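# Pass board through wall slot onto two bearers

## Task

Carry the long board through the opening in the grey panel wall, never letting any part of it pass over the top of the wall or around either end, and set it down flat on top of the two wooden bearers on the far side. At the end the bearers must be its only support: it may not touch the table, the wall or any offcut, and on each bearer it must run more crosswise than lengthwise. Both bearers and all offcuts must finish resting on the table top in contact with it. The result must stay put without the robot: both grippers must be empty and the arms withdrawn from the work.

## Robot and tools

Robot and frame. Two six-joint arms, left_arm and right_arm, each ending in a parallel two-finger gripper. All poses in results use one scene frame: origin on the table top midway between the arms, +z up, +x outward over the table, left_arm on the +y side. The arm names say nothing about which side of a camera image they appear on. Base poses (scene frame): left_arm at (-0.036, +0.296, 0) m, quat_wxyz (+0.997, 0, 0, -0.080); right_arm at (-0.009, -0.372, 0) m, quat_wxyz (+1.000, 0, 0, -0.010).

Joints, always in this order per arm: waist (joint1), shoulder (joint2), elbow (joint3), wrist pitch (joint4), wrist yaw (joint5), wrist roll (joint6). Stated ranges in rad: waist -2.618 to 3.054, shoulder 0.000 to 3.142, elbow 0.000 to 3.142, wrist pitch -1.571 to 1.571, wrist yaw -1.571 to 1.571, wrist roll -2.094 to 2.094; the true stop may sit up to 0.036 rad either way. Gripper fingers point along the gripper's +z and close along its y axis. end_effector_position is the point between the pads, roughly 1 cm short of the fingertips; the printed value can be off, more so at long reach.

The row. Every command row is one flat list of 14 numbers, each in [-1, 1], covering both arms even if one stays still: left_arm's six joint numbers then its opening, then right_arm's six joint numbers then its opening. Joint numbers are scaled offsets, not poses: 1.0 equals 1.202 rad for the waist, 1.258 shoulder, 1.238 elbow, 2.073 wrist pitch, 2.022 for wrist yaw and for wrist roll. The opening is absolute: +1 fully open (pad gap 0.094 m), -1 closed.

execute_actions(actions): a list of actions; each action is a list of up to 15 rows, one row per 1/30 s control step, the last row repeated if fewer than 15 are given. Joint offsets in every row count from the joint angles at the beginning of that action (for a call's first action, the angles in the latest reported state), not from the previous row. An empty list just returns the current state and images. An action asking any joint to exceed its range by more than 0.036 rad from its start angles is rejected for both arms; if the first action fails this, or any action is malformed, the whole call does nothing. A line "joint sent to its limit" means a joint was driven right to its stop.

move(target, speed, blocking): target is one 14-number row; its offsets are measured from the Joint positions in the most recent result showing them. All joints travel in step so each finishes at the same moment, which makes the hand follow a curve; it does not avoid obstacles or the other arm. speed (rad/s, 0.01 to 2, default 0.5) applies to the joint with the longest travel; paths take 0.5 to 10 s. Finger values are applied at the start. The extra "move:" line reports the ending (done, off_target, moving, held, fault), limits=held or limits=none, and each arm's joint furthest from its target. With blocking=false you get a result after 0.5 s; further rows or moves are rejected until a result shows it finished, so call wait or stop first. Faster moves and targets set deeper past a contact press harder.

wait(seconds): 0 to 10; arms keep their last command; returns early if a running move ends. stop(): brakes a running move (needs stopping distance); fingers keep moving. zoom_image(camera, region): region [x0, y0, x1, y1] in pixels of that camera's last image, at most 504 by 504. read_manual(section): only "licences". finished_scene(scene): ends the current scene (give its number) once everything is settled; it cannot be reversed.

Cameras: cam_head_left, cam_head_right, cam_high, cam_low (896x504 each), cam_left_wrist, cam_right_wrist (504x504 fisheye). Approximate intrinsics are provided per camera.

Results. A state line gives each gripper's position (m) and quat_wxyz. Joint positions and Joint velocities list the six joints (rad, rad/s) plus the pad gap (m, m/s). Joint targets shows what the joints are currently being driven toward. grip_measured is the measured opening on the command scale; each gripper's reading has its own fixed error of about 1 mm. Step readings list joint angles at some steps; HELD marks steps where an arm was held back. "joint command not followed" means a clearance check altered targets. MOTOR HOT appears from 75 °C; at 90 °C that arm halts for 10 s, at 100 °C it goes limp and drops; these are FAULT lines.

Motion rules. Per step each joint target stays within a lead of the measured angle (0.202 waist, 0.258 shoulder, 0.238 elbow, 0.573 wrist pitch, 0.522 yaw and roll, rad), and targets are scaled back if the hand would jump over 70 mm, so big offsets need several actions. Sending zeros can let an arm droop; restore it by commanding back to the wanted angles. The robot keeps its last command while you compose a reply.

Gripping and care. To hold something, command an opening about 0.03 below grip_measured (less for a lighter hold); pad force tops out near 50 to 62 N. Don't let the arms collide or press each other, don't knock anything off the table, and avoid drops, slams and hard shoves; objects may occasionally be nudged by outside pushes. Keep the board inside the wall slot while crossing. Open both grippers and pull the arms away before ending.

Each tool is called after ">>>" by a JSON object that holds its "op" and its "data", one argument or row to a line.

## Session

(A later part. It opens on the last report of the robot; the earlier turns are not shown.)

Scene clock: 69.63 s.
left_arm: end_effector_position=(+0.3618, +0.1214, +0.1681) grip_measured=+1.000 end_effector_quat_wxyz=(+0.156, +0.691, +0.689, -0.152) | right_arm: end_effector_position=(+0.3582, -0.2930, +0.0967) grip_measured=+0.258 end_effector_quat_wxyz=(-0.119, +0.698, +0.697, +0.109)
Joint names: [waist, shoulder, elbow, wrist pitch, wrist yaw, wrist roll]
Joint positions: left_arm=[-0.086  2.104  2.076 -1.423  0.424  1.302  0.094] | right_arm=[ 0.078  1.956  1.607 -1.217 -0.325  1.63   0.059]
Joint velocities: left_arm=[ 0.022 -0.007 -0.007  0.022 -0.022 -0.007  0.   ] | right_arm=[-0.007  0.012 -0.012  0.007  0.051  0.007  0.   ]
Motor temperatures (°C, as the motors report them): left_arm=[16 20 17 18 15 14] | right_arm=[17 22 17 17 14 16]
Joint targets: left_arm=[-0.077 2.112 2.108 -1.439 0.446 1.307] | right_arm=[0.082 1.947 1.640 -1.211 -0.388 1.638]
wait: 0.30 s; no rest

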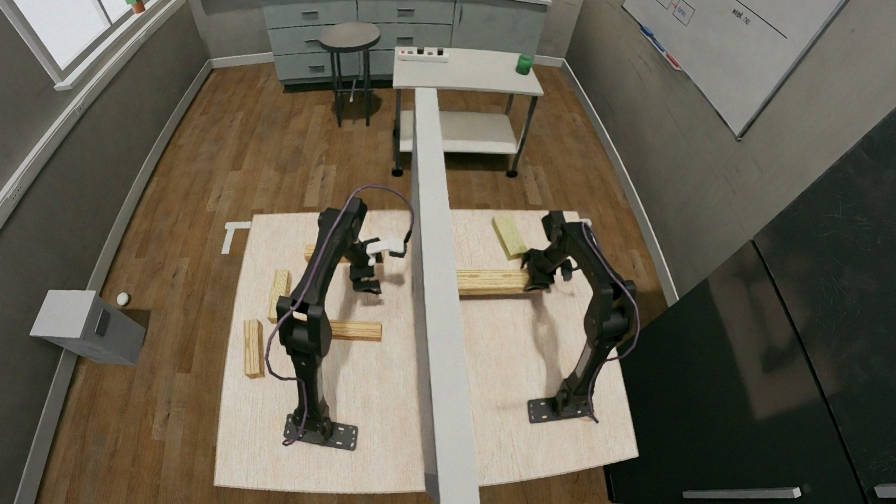

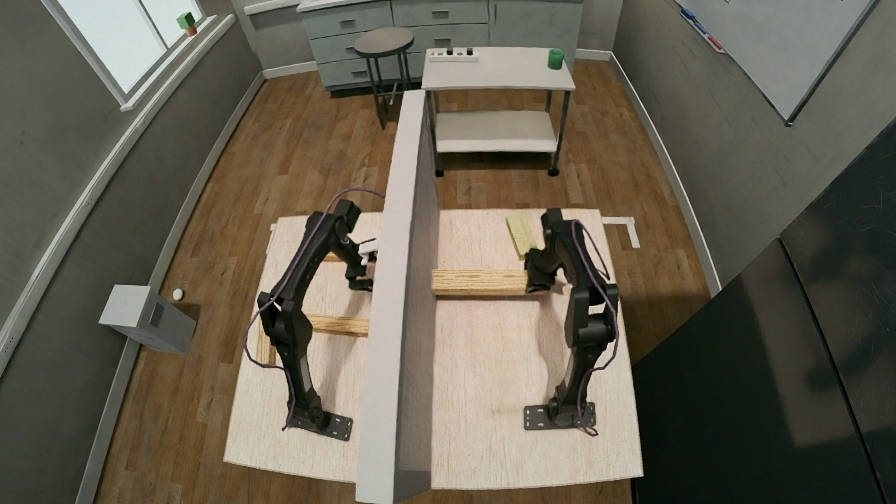

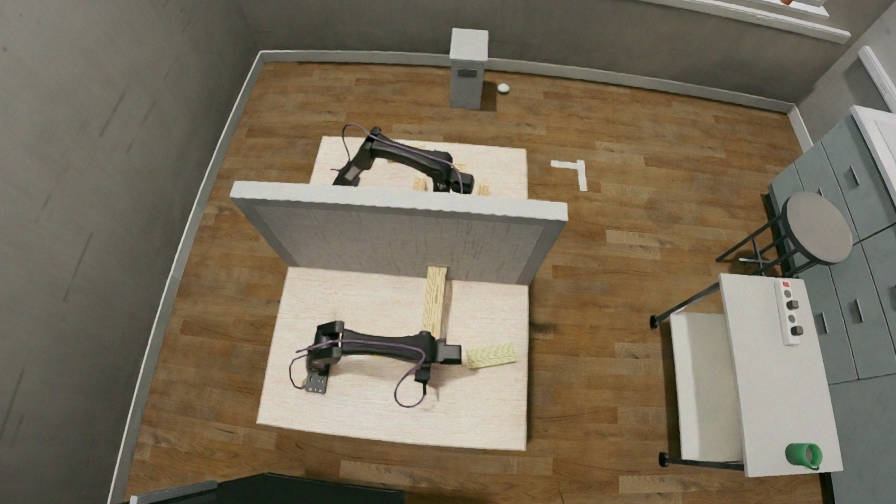

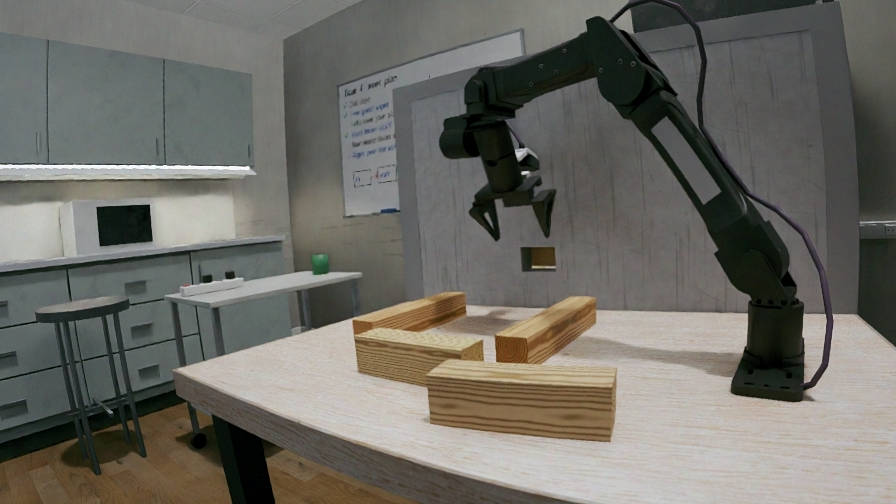

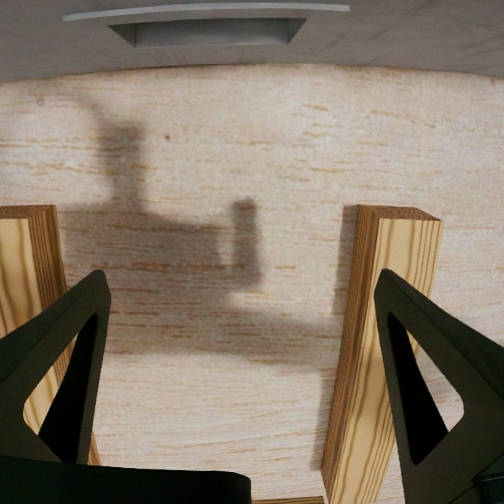

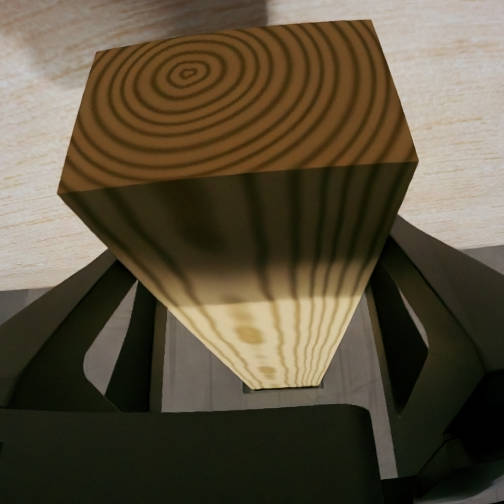

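>>> {"op": "execute_actions", "data": {
  "actions": [
    [[0.0075,0.0064,0.0258,-0.0077,0.0109,0.0025,1,0.00418,0.01272,0.02666,0.00312,-0.02918,0.00468,0.22],[0.0075,0.0064,0.0258,-0.0077,0.0109,0.0025,1,0.00656,0.01272,0.02666,0.00378,-0.0272,0.00667,0.22],[0.0075,0.0064,0.0258,-0.0077,0.0109,0.0025,1,0.01025,0.01272,0.02666,0.0048,-0.02523,0.00971,0.22],[0.0075,0.0064,0.0258,-0.0077,0.0109,0.0025,1,0.015,-0.00159,0.02666,0.00611,-0.02325,0.01356,0.22],[0.0075,0.0064,0.0258,-0.0077,0.0109,0.0025,1,0.02058,-0.00159,0.02666,0.00764,-0.02127,0.01799,0.22],[0.0075,0.0064,0.0258,-0.0077,0.0109,0.0025,1,0.02676,-0.00159,0.02666,0.00935,-0.01929,0.02278,0.22],[0.0075,0.0064,0.0258,-0.0077,0.0109,0.0025,1,0.03328,-0.00159,0.02666,0.01114,-0.01929,0.02767,0.22],[0.0075,0.0064,0.0258,-0.0077,0.0109,0.0025,1,0.03993,-0.00159,0.02666,0.01298,-0.01929,0.03246,0.22],[0.0075,0.0064,0.0258,-0.0077,0.0109,0.0025,1,0.04645,-0.00159,0.02666,0.01477,-0.01929,0.03689,0.22],[0.0075,0.0064,0.0258,-0.0077,0.0109,0.0025,1,0.05263,-0.00159,0.02666,0.01648,-0.01929,0.04074,0.22],[0.0075,0.0064,0.0258,-0.0077,0.0109,0.0025,1,0.05821,-0.00159,0.02666,0.01801,-0.01929,0.04378,0.22],[0.0075,0.0064,0.0258,-0.0077,0.0109,0.0025,1,0.06296,-0.00159,0.02666,0.01932,-0.01929,0.04578,0.22],[0.0075,0.0064,0.0258,-0.0077,0.0109,0.0025,1,0.06665,-0.00159,0.02666,0.02034,-0.01929,0.04649,0.22],[0.0075,0.0064,0.0258,-0.0077,0.0109,0.0025,1,0.06903,-0.00159,0.02666,0.021,-0.01929,0.04649,0.22],[0.0075,0.0064,0.0258,-0.0077,0.0109,0.0025,1,0.06988,-0.00159,0.02666,0.02123,-0.01929,0.04649,0.22]]
  ]
}}

>>> {"op": "wait", "data": {
  "seconds": 0.3
}}

>>> {"op": "zoom_image", "data": {
  "camera": "cam_right_wrist",
  "region": [180, 320, 380, 420]
}}

>>> {"op": "zoom_image", "data": {
  "camera": "cam_low",
  "region": [480, 220, 600, 300]
}}

Scene clock: 71.93 s.
left_arm: end_effector_position=(+0.3618, +0.1214, +0.1681) grip_measured=+1.000 end_effector_quat_wxyz=(+0.156, +0.691, +0.689, -0.152) | right_arm: end_effector_position=(+0.3580, -0.2660, +0.0921) grip_measured=+0.258 end_effector_quat_wxyz=(-0.119, +0.697, +0.699, +0.105)
Joint names: [waist, shoulder, elbow, wrist pitch, wrist yaw, wrist roll]
Joint positions: left_arm=[-0.086  2.104  2.076 -1.423  0.424  1.302  0.094] | right_arm=[ 0.153  1.968  1.607 -1.188 -0.318  1.703  0.059]
Joint velocities: left_arm=[-0.002 -0.012 -0.002  0.007  0.022 -0.037  0.   ] | right_arm=[ 0.144 -0.007 -0.002  0.066 -0.066  0.095  0.001]
Motor temperatures (°C, as the motors report them): left_arm=[16 20 17 18 15 14] | right_arm=[17 22 17 17 14 16]
Joint targets: left_arm=[-0.077 2.112 2.108 -1.439 0.446 1.307] | right_arm=[0.161 1.954 1.640 -1.173 -0.364 1.724]
Step readings (joint positions):
0: left_arm=[-0.086 2.104 2.076 -1.423 0.424 1.302] | right_arm=[0.078 1.956 1.607 -1.217 -0.325 1.632]
1: left_arm=[-0.086 2.104 2.076 -1.423 0.424 1.302] | right_arm=[0.078 1.958 1.607 -1.217 -0.325 1.632]
2: left_arm=[-0.086 2.104 2.076 -1.423 0.424 1.302] | right_arm=[0.078 1.960 1.607 -1.216 -0.325 1.633]
4: left_arm=[-0.086 2.104 2.076 -1.423 0.424 1.302] | right_arm=[0.078 1.967 1.607 -1.214 -0.324 1.638]
8: left_arm=[-0.086 2.104 2.076 -1.423 0.424 1.302] | right_arm=[0.096 1.968 1.607 -1.207 -0.318 1.660]
15: Joint positions above

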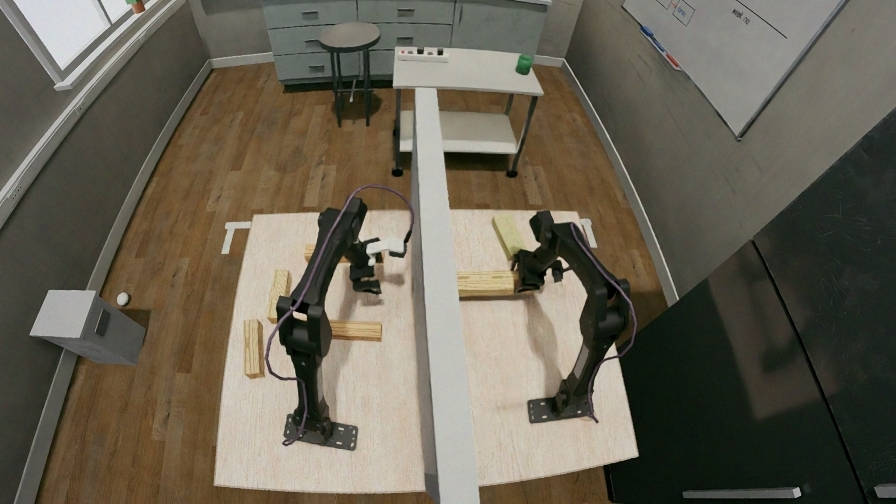

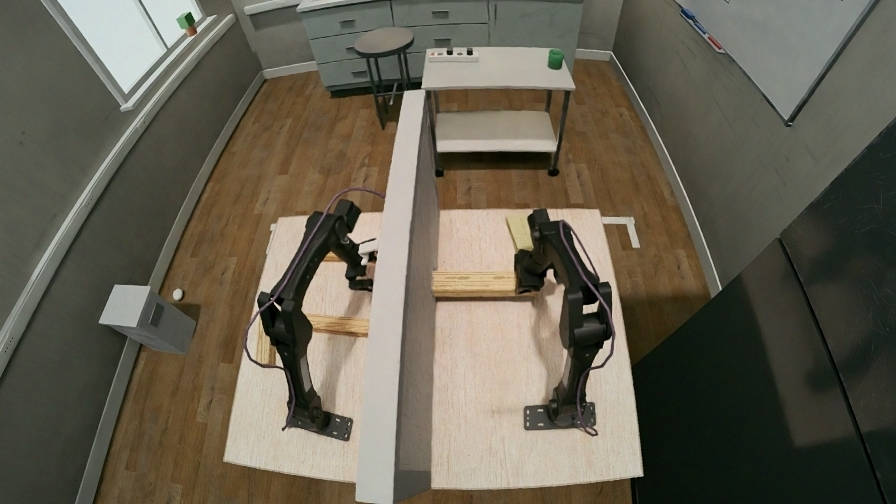

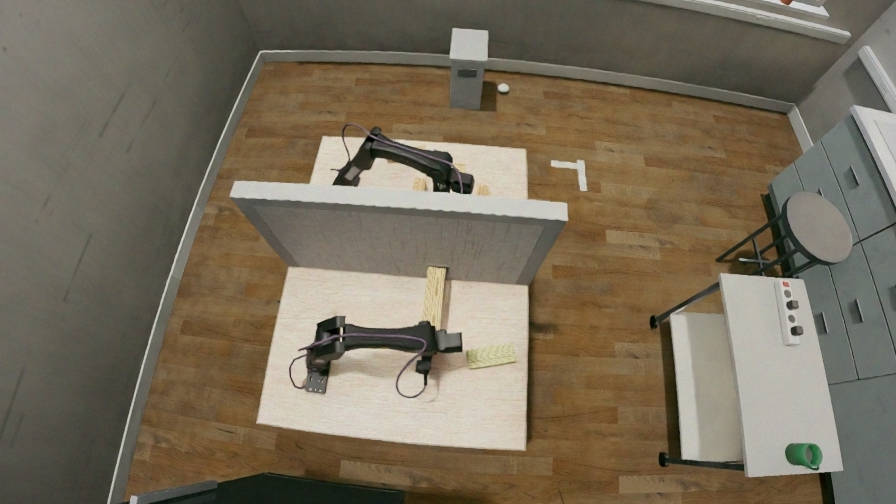

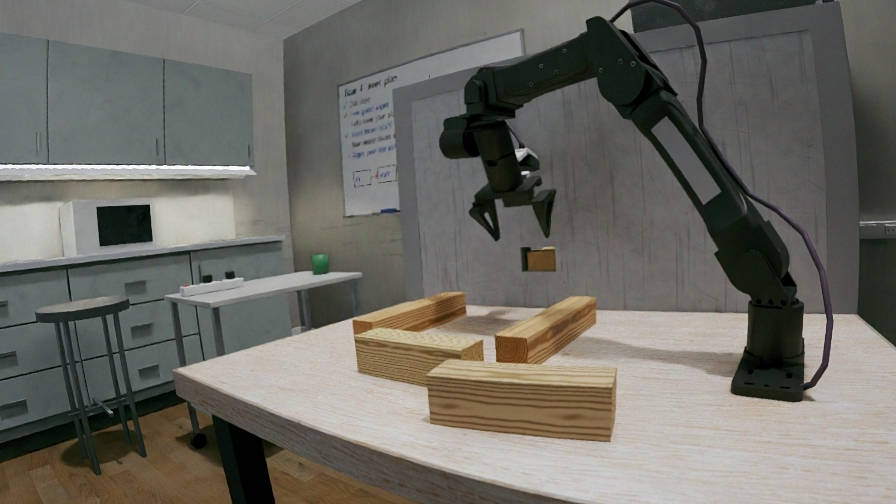

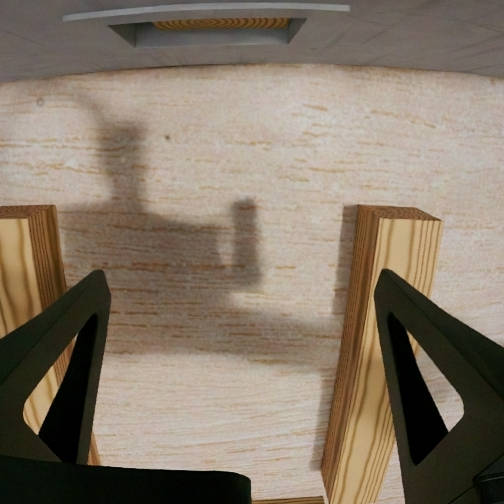

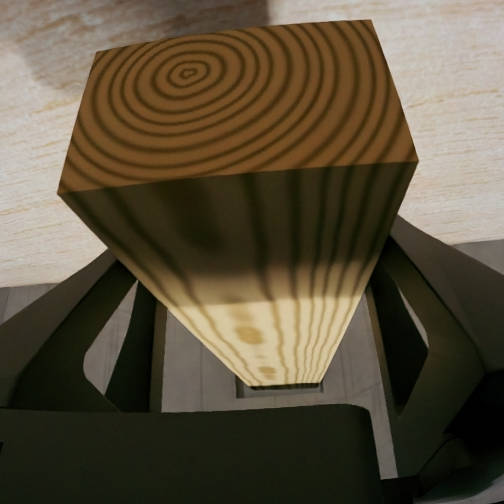

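Scene clock: 72.23 s.
left_arm: end_effector_position=(+0.3618, +0.1214, +0.1681) grip_measured=+1.000 end_effector_quat_wxyz=(+0.156, +0.691, +0.689, -0.152) | right_arm: end_effector_position=(+0.3583, -0.2637, +0.0921) grip_measured=+0.258 end_effector_quat_wxyz=(-0.119, +0.699, +0.697, +0.105)
Joint names: [waist, shoulder, elbow, wrist pitch, wrist yaw, wrist roll]
Joint positions: left_arm=[-0.086  2.104  2.076 -1.423  0.424  1.302  0.094] | right_arm=[ 0.159  1.968  1.607 -1.184 -0.318  1.715  0.059]
Joint velocities: left_arm=[ 0.002  0.017  0.012 -0.051 -0.066  0.022  0.   ] | right_arm=[-0.002 -0.007 -0.007  0.037 -0.037  0.007 -0.001]
Motor temperatures (°C, as the motors report them): left_arm=[16 20 17 18 15 14] | right_arm=[17 22 17 17 14 16]
Joint targets: left_arm=[-0.077 2.112 2.108 -1.439 0.446 1.307] | right_arm=[0.161 1.954 1.640 -1.173 -0.364 1.724]
wait: 0.30 s; no rest

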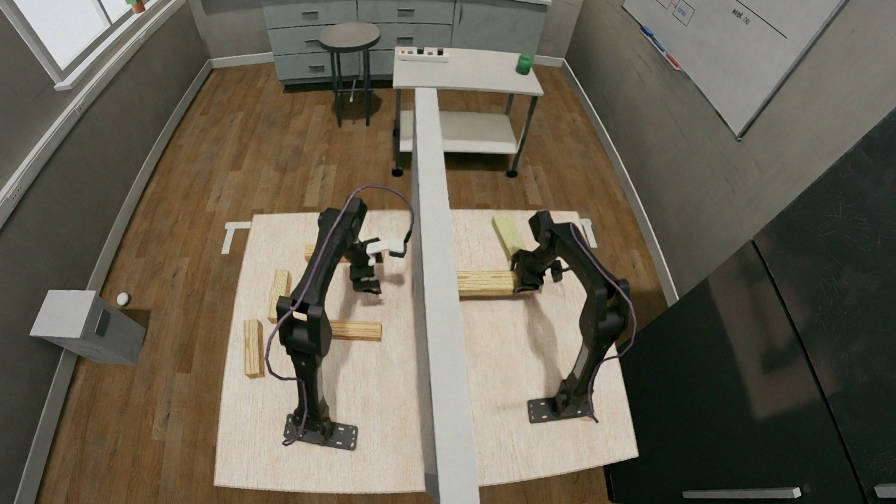

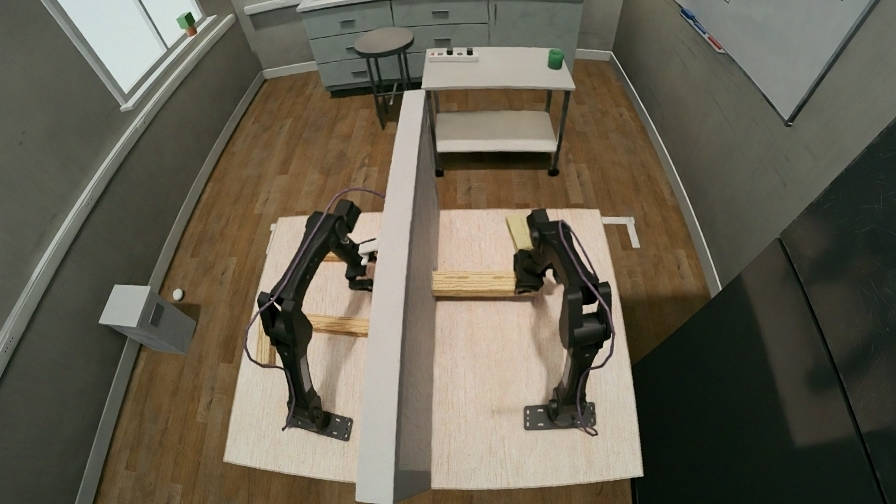

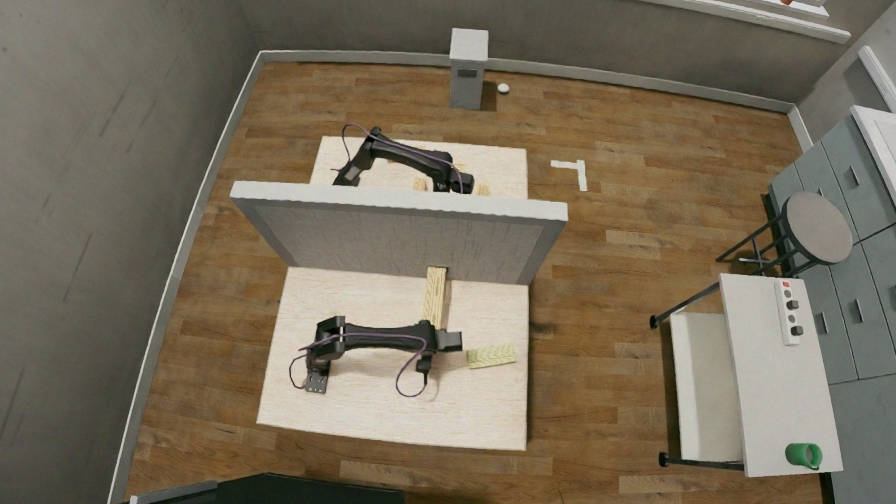

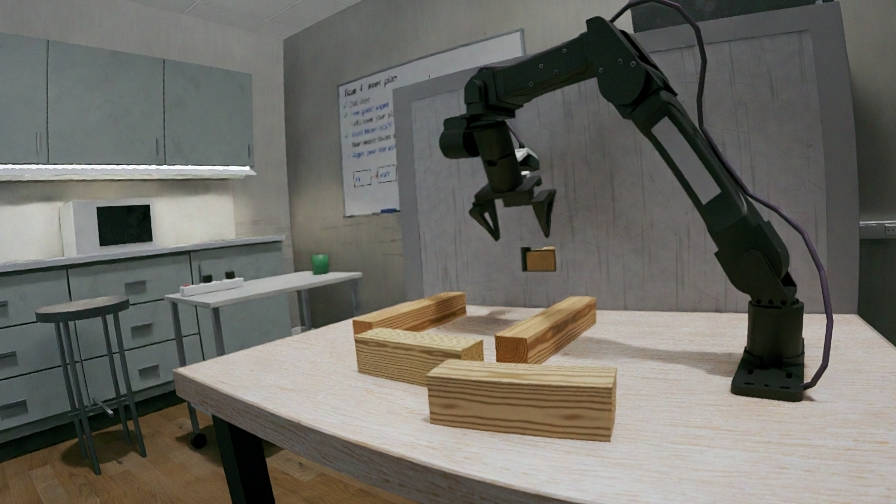

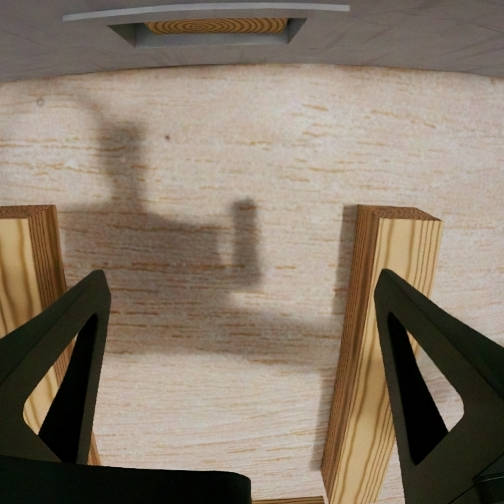

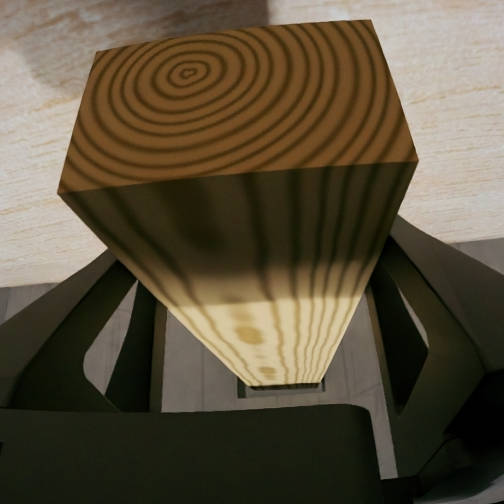

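Region (180, 320, 380, 420) of cam_right_wrist's 504x504 image, scaled by 2.520, with more detail than that image has.

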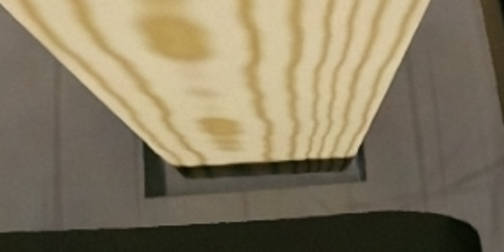

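Region (480, 220, 600, 300) of cam_low's 896x504 image, scaled by 4.200, with more detail than that image has.

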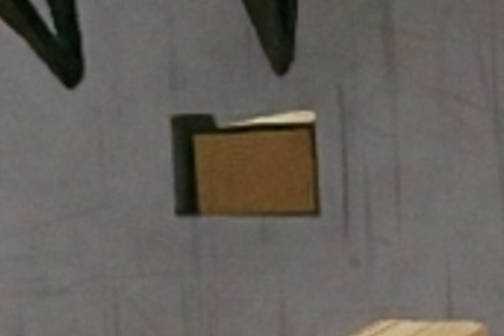

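>>> {"op": "execute_actions", "data": {
  "actions": [
    [[0.0075,0.0064,0.0258,-0.0077,0.0109,0.0025,1,0.011,-0.01113,0.0525,0.00531,-0.0225,0.00791,0.22],[0.0075,0.0064,0.0258,-0.0077,0.0109,0.0025,1,0.0157,-0.01113,0.0525,0.00531,-0.02225,0.01137,0.22],[0.0075,0.0064,0.0258,-0.0077,0.0109,0.0025,1,0.0204,-0.01113,0.03877,0.0068,-0.022,0.01484,0.22],[0.0075,0.0064,0.0258,-0.0077,0.0109,0.0025,1,0.0251,-0.01113,0.03877,0.00829,-0.02176,0.0183,0.22],[0.0075,0.0064,0.0258,-0.0077,0.0109,0.0025,1,0.0298,-0.01113,0.03877,0.00978,-0.02151,0.02176,0.22],[0.0075,0.0064,0.0258,-0.0077,0.0109,0.0025,1,0.0345,-0.01113,0.03877,0.01127,-0.02126,0.02522,0.22],[0.0075,0.0064,0.0258,-0.0077,0.0109,0.0025,1,0.0392,-0.01113,0.03877,0.01276,-0.02102,0.02868,0.22],[0.0075,0.0064,0.0258,-0.0077,0.0109,0.0025,1,0.0439,-0.01113,0.03877,0.01426,-0.02077,0.03215,0.22],[0.0075,0.0064,0.0258,-0.0077,0.0109,0.0025,1,0.0486,-0.01113,0.03877,0.01575,-0.02052,0.03561,0.22],[0.0075,0.0064,0.0258,-0.0077,0.0109,0.0025,1,0.0533,-0.01113,0.03877,0.01724,-0.02027,0.03907,0.22],[0.0075,0.0064,0.0258,-0.0077,0.0109,0.0025,1,0.058,-0.01113,0.03877,0.01873,-0.02003,0.04253,0.22],[0.0075,0.0064,0.0258,-0.0077,0.0109,0.0025,1,0.0627,-0.01113,0.03877,0.02022,-0.01978,0.04599,0.22],[0.0075,0.0064,0.0258,-0.0077,0.0109,0.0025,1,0.06739,-0.01113,0.03877,0.02171,-0.01978,0.04599,0.22]]
  ]
}}

>>> {"op": "wait", "data": {
  "seconds": 0.3
}}

>>> {"op": "zoom_image", "data": {
  "camera": "cam_right_wrist",
  "region": [180, 320, 380, 420]
}}

>>> {"op": "zoom_image", "data": {
  "camera": "cam_low",
  "region": [480, 220, 600, 300]
}}

Scene clock: 73.97 s.
left_arm: end_effector_position=(+0.3618, +0.1214, +0.1681) grip_measured=+1.000 end_effector_quat_wxyz=(+0.156, +0.691, +0.689, -0.152) | right_arm: end_effector_position=(+0.3584, -0.2366, +0.0949) grip_measured=+0.258 end_effector_quat_wxyz=(-0.113, +0.697, +0.700, +0.109)
Joint names: [waist, shoulder, elbow, wrist pitch, wrist yaw, wrist roll]
Joint positions: left_arm=[-0.086  2.104  2.076 -1.423  0.424  1.302  0.094] | right_arm=[ 0.232  1.968  1.618 -1.16  -0.31   1.788  0.059]
Joint velocities: left_arm=[ 0.022  0.017  0.012  0.037  0.037 -0.007  0.   ] | right_arm=[ 0.09  -0.012 -0.017 -0.022 -0.037  0.11  -0.001]
Motor temperatures (°C, as the motors report them): left_arm=[16 20 17 18 15 14] | right_arm=[17 22 17 17 14 16]
Joint targets: left_arm=[-0.077 2.112 2.108 -1.439 0.446 1.307] | right_arm=[0.240 1.954 1.655 -1.139 -0.358 1.808]
Step readings (joint positions):
0: left_arm=[-0.086 2.104 2.076 -1.423 0.424 1.302] | right_arm=[0.159 1.968 1.607 -1.184 -0.318 1.717]
1: left_arm=[-0.086 2.104 2.076 -1.423 0.424 1.302] | right_arm=[0.159 1.968 1.610 -1.185 -0.317 1.717]
2: left_arm=[-0.086 2.104 2.076 -1.423 0.424 1.302] | right_arm=[0.160 1.968 1.614 -1.185 -0.316 1.720]
4: left_arm=[-0.086 2.104 2.076 -1.423 0.424 1.302] | right_arm=[0.166 1.968 1.618 -1.180 -0.313 1.728]
8: left_arm=[-0.086 2.104 2.076 -1.423 0.424 1.302] | right_arm=[0.190 1.968 1.618 -1.173 -0.310 1.750]
15: Joint positions above

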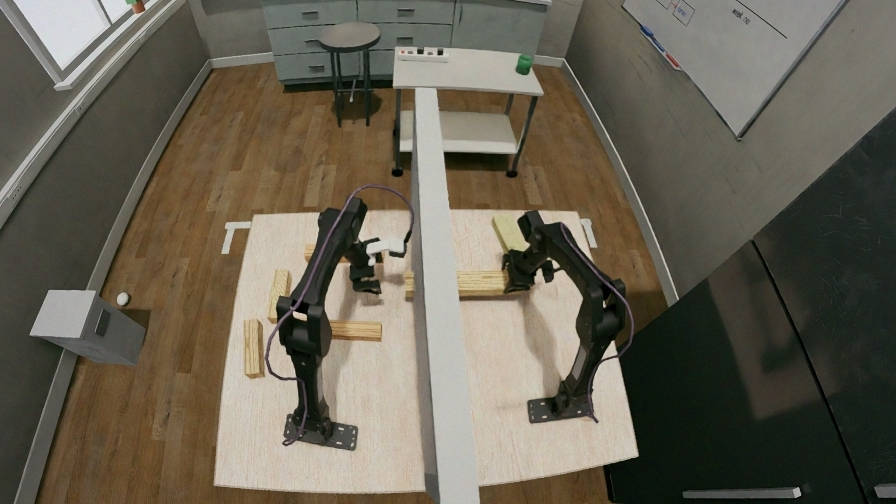

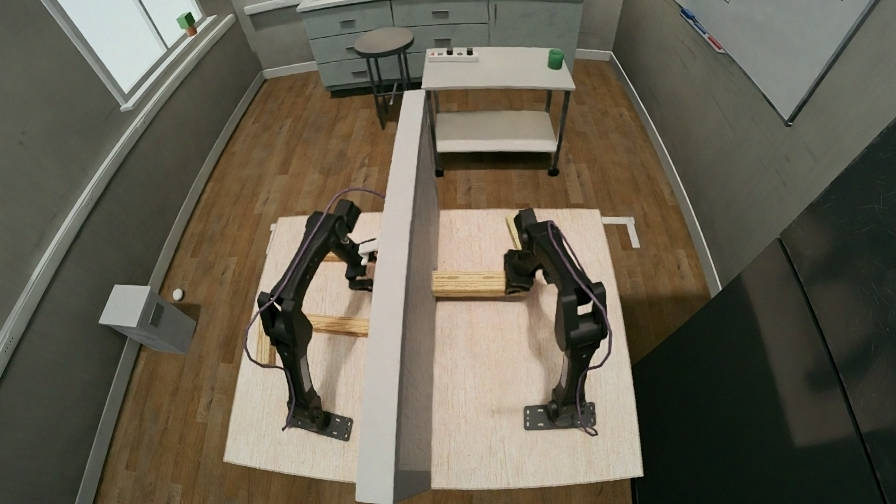

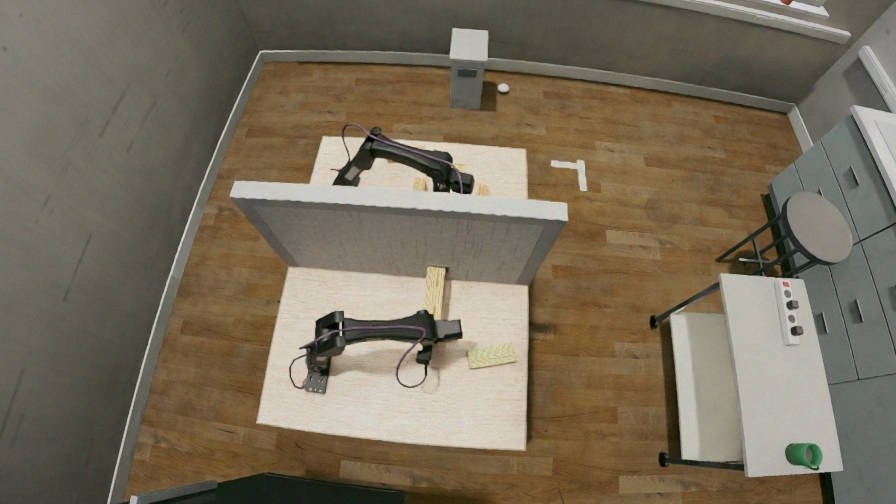

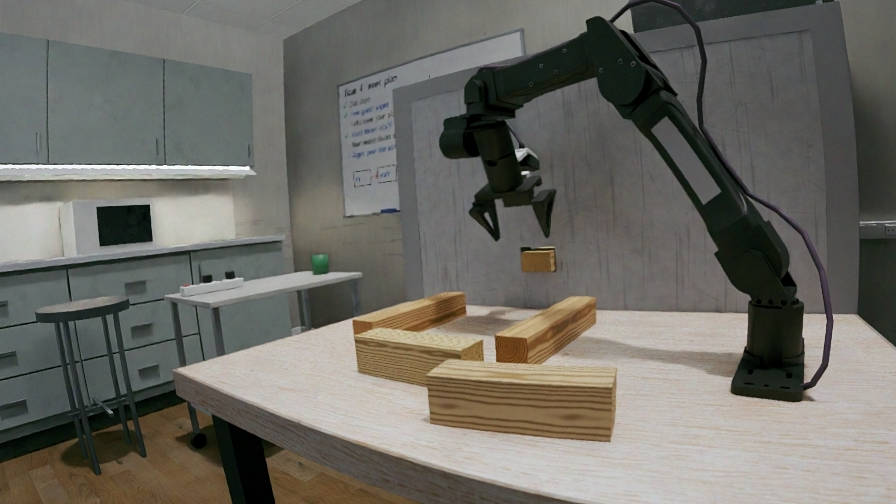

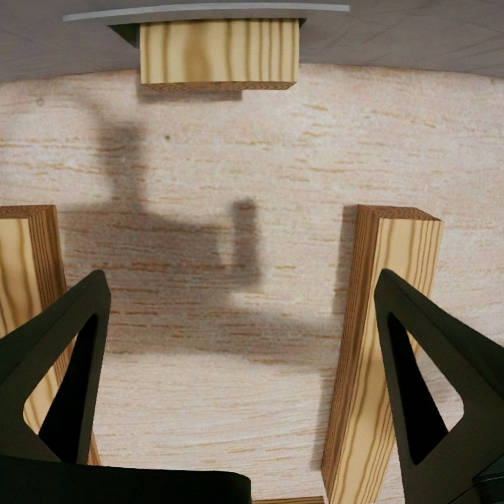

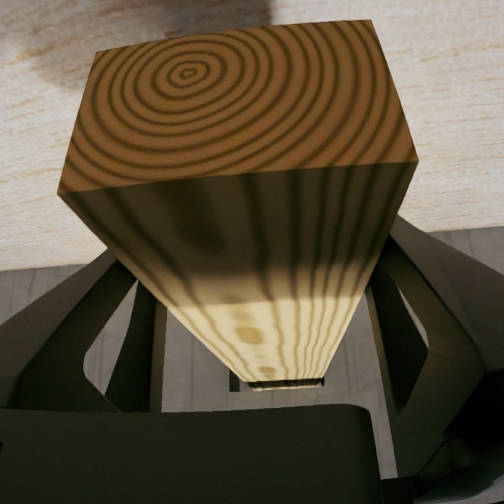

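Scene clock: 74.27 s.
left_arm: end_effector_position=(+0.3618, +0.1214, +0.1681) grip_measured=+1.000 end_effector_quat_wxyz=(+0.156, +0.691, +0.689, -0.152) | right_arm: end_effector_position=(+0.3590, -0.2351, +0.0949) grip_measured=+0.258 end_effector_quat_wxyz=(-0.113, +0.700, +0.697, +0.110)
Joint names: [waist, shoulder, elbow, wrist pitch, wrist yaw, wrist roll]
Joint positions: left_arm=[-0.086  2.104  2.076 -1.423  0.424  1.302  0.094] | right_arm=[ 0.236  1.968  1.618 -1.155 -0.309  1.8    0.059]
Joint velocities: left_arm=[ 0.007 -0.017  0.007 -0.11  -0.022 -0.066  0.   ] | right_arm=[-0.017 -0.012 -0.022  0.022 -0.022  0.037 -0.001]
Motor temperatures (°C, as the motors report them): left_arm=[16 20 17 18 15 14] | right_arm=[17 23 17 17 14 16]
Joint targets: left_arm=[-0.077 2.112 2.108 -1.439 0.446 1.307] | right_arm=[0.240 1.954 1.655 -1.139 -0.358 1.808]
wait: 0.30 s; no rest

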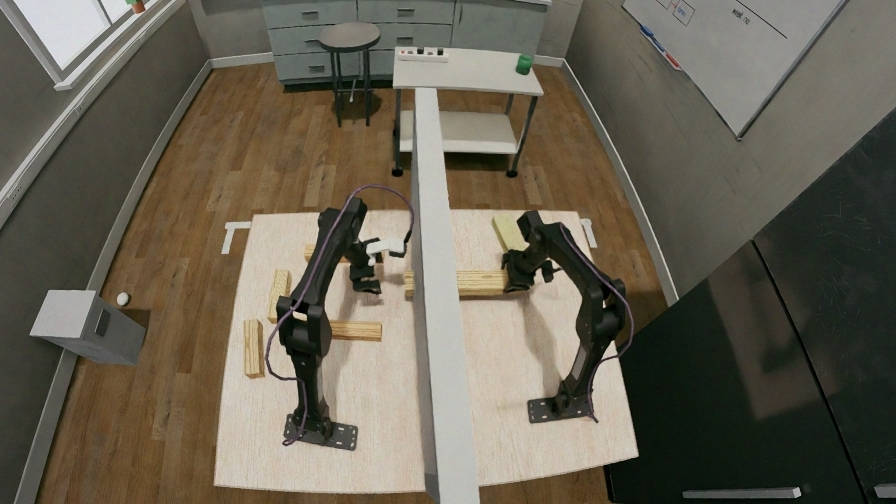

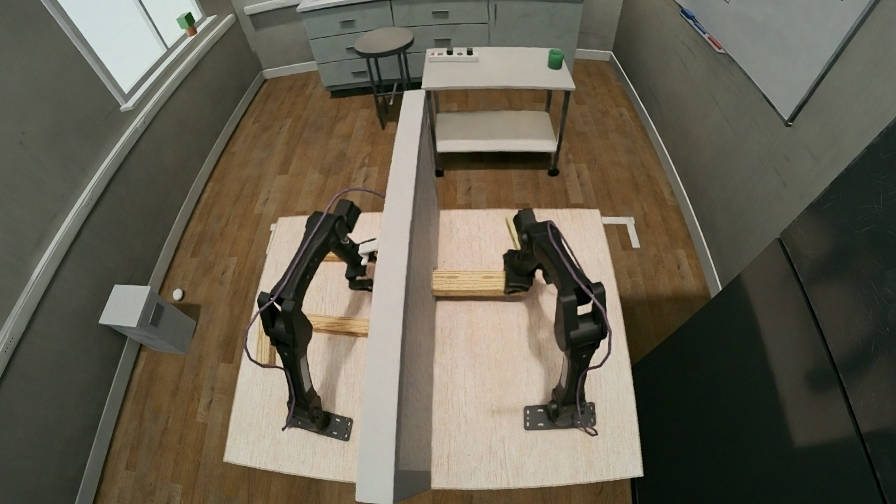

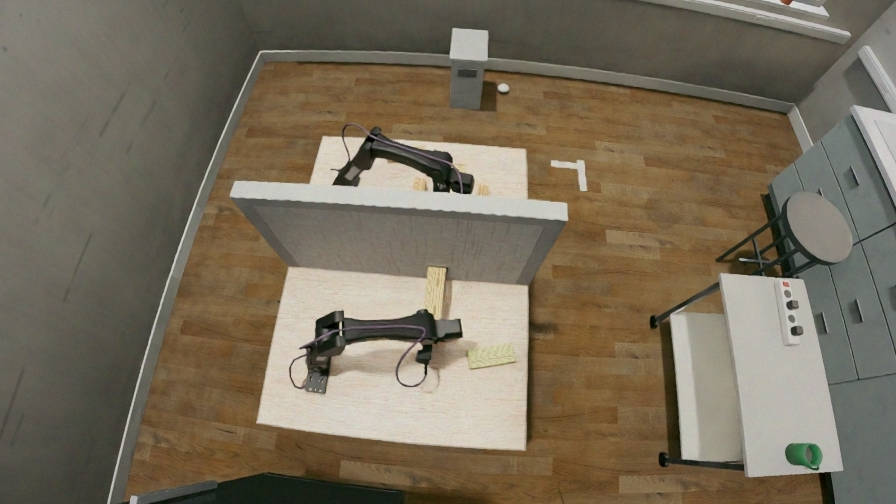

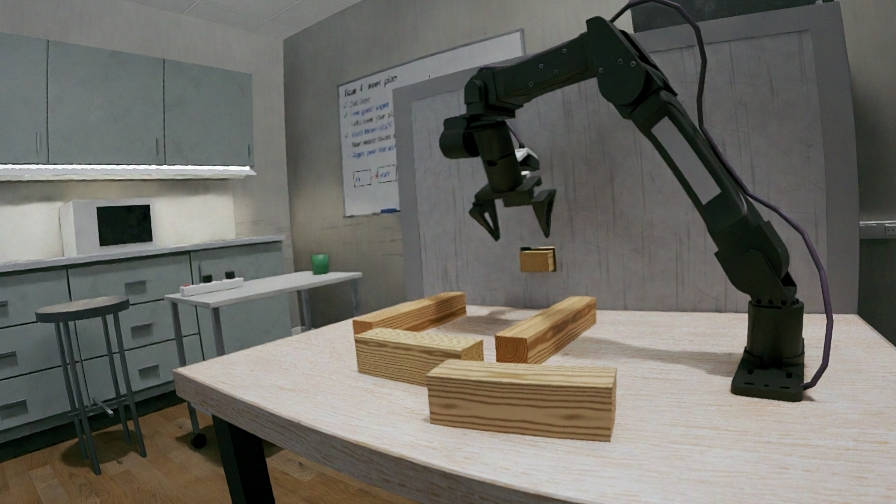

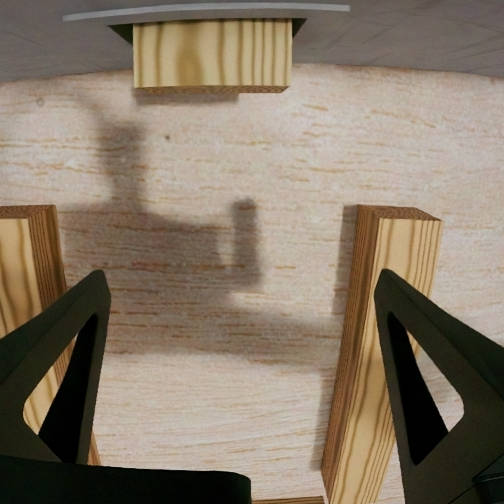

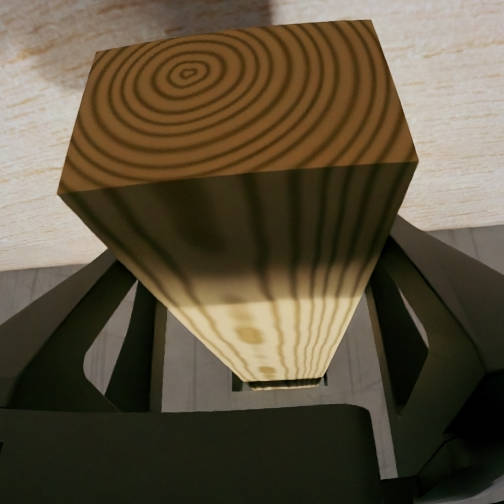

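Region (180, 320, 380, 420) of cam_right_wrist's 504x504 image, scaled by 2.520, with more detail than that image has.

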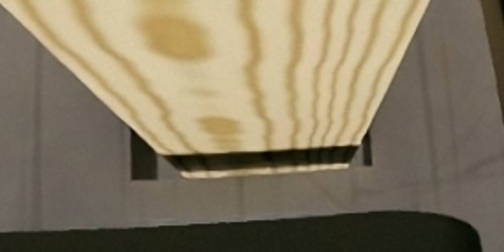

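Region (480, 220, 600, 300) of cam_low's 896x504 image, scaled by 4.200, with more detail than that image has.

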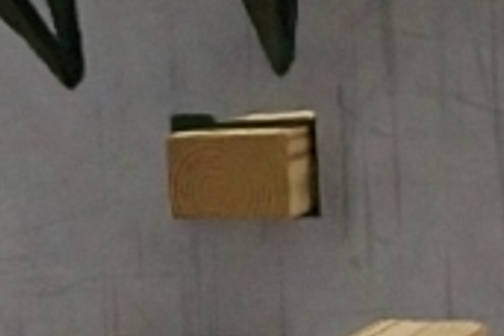

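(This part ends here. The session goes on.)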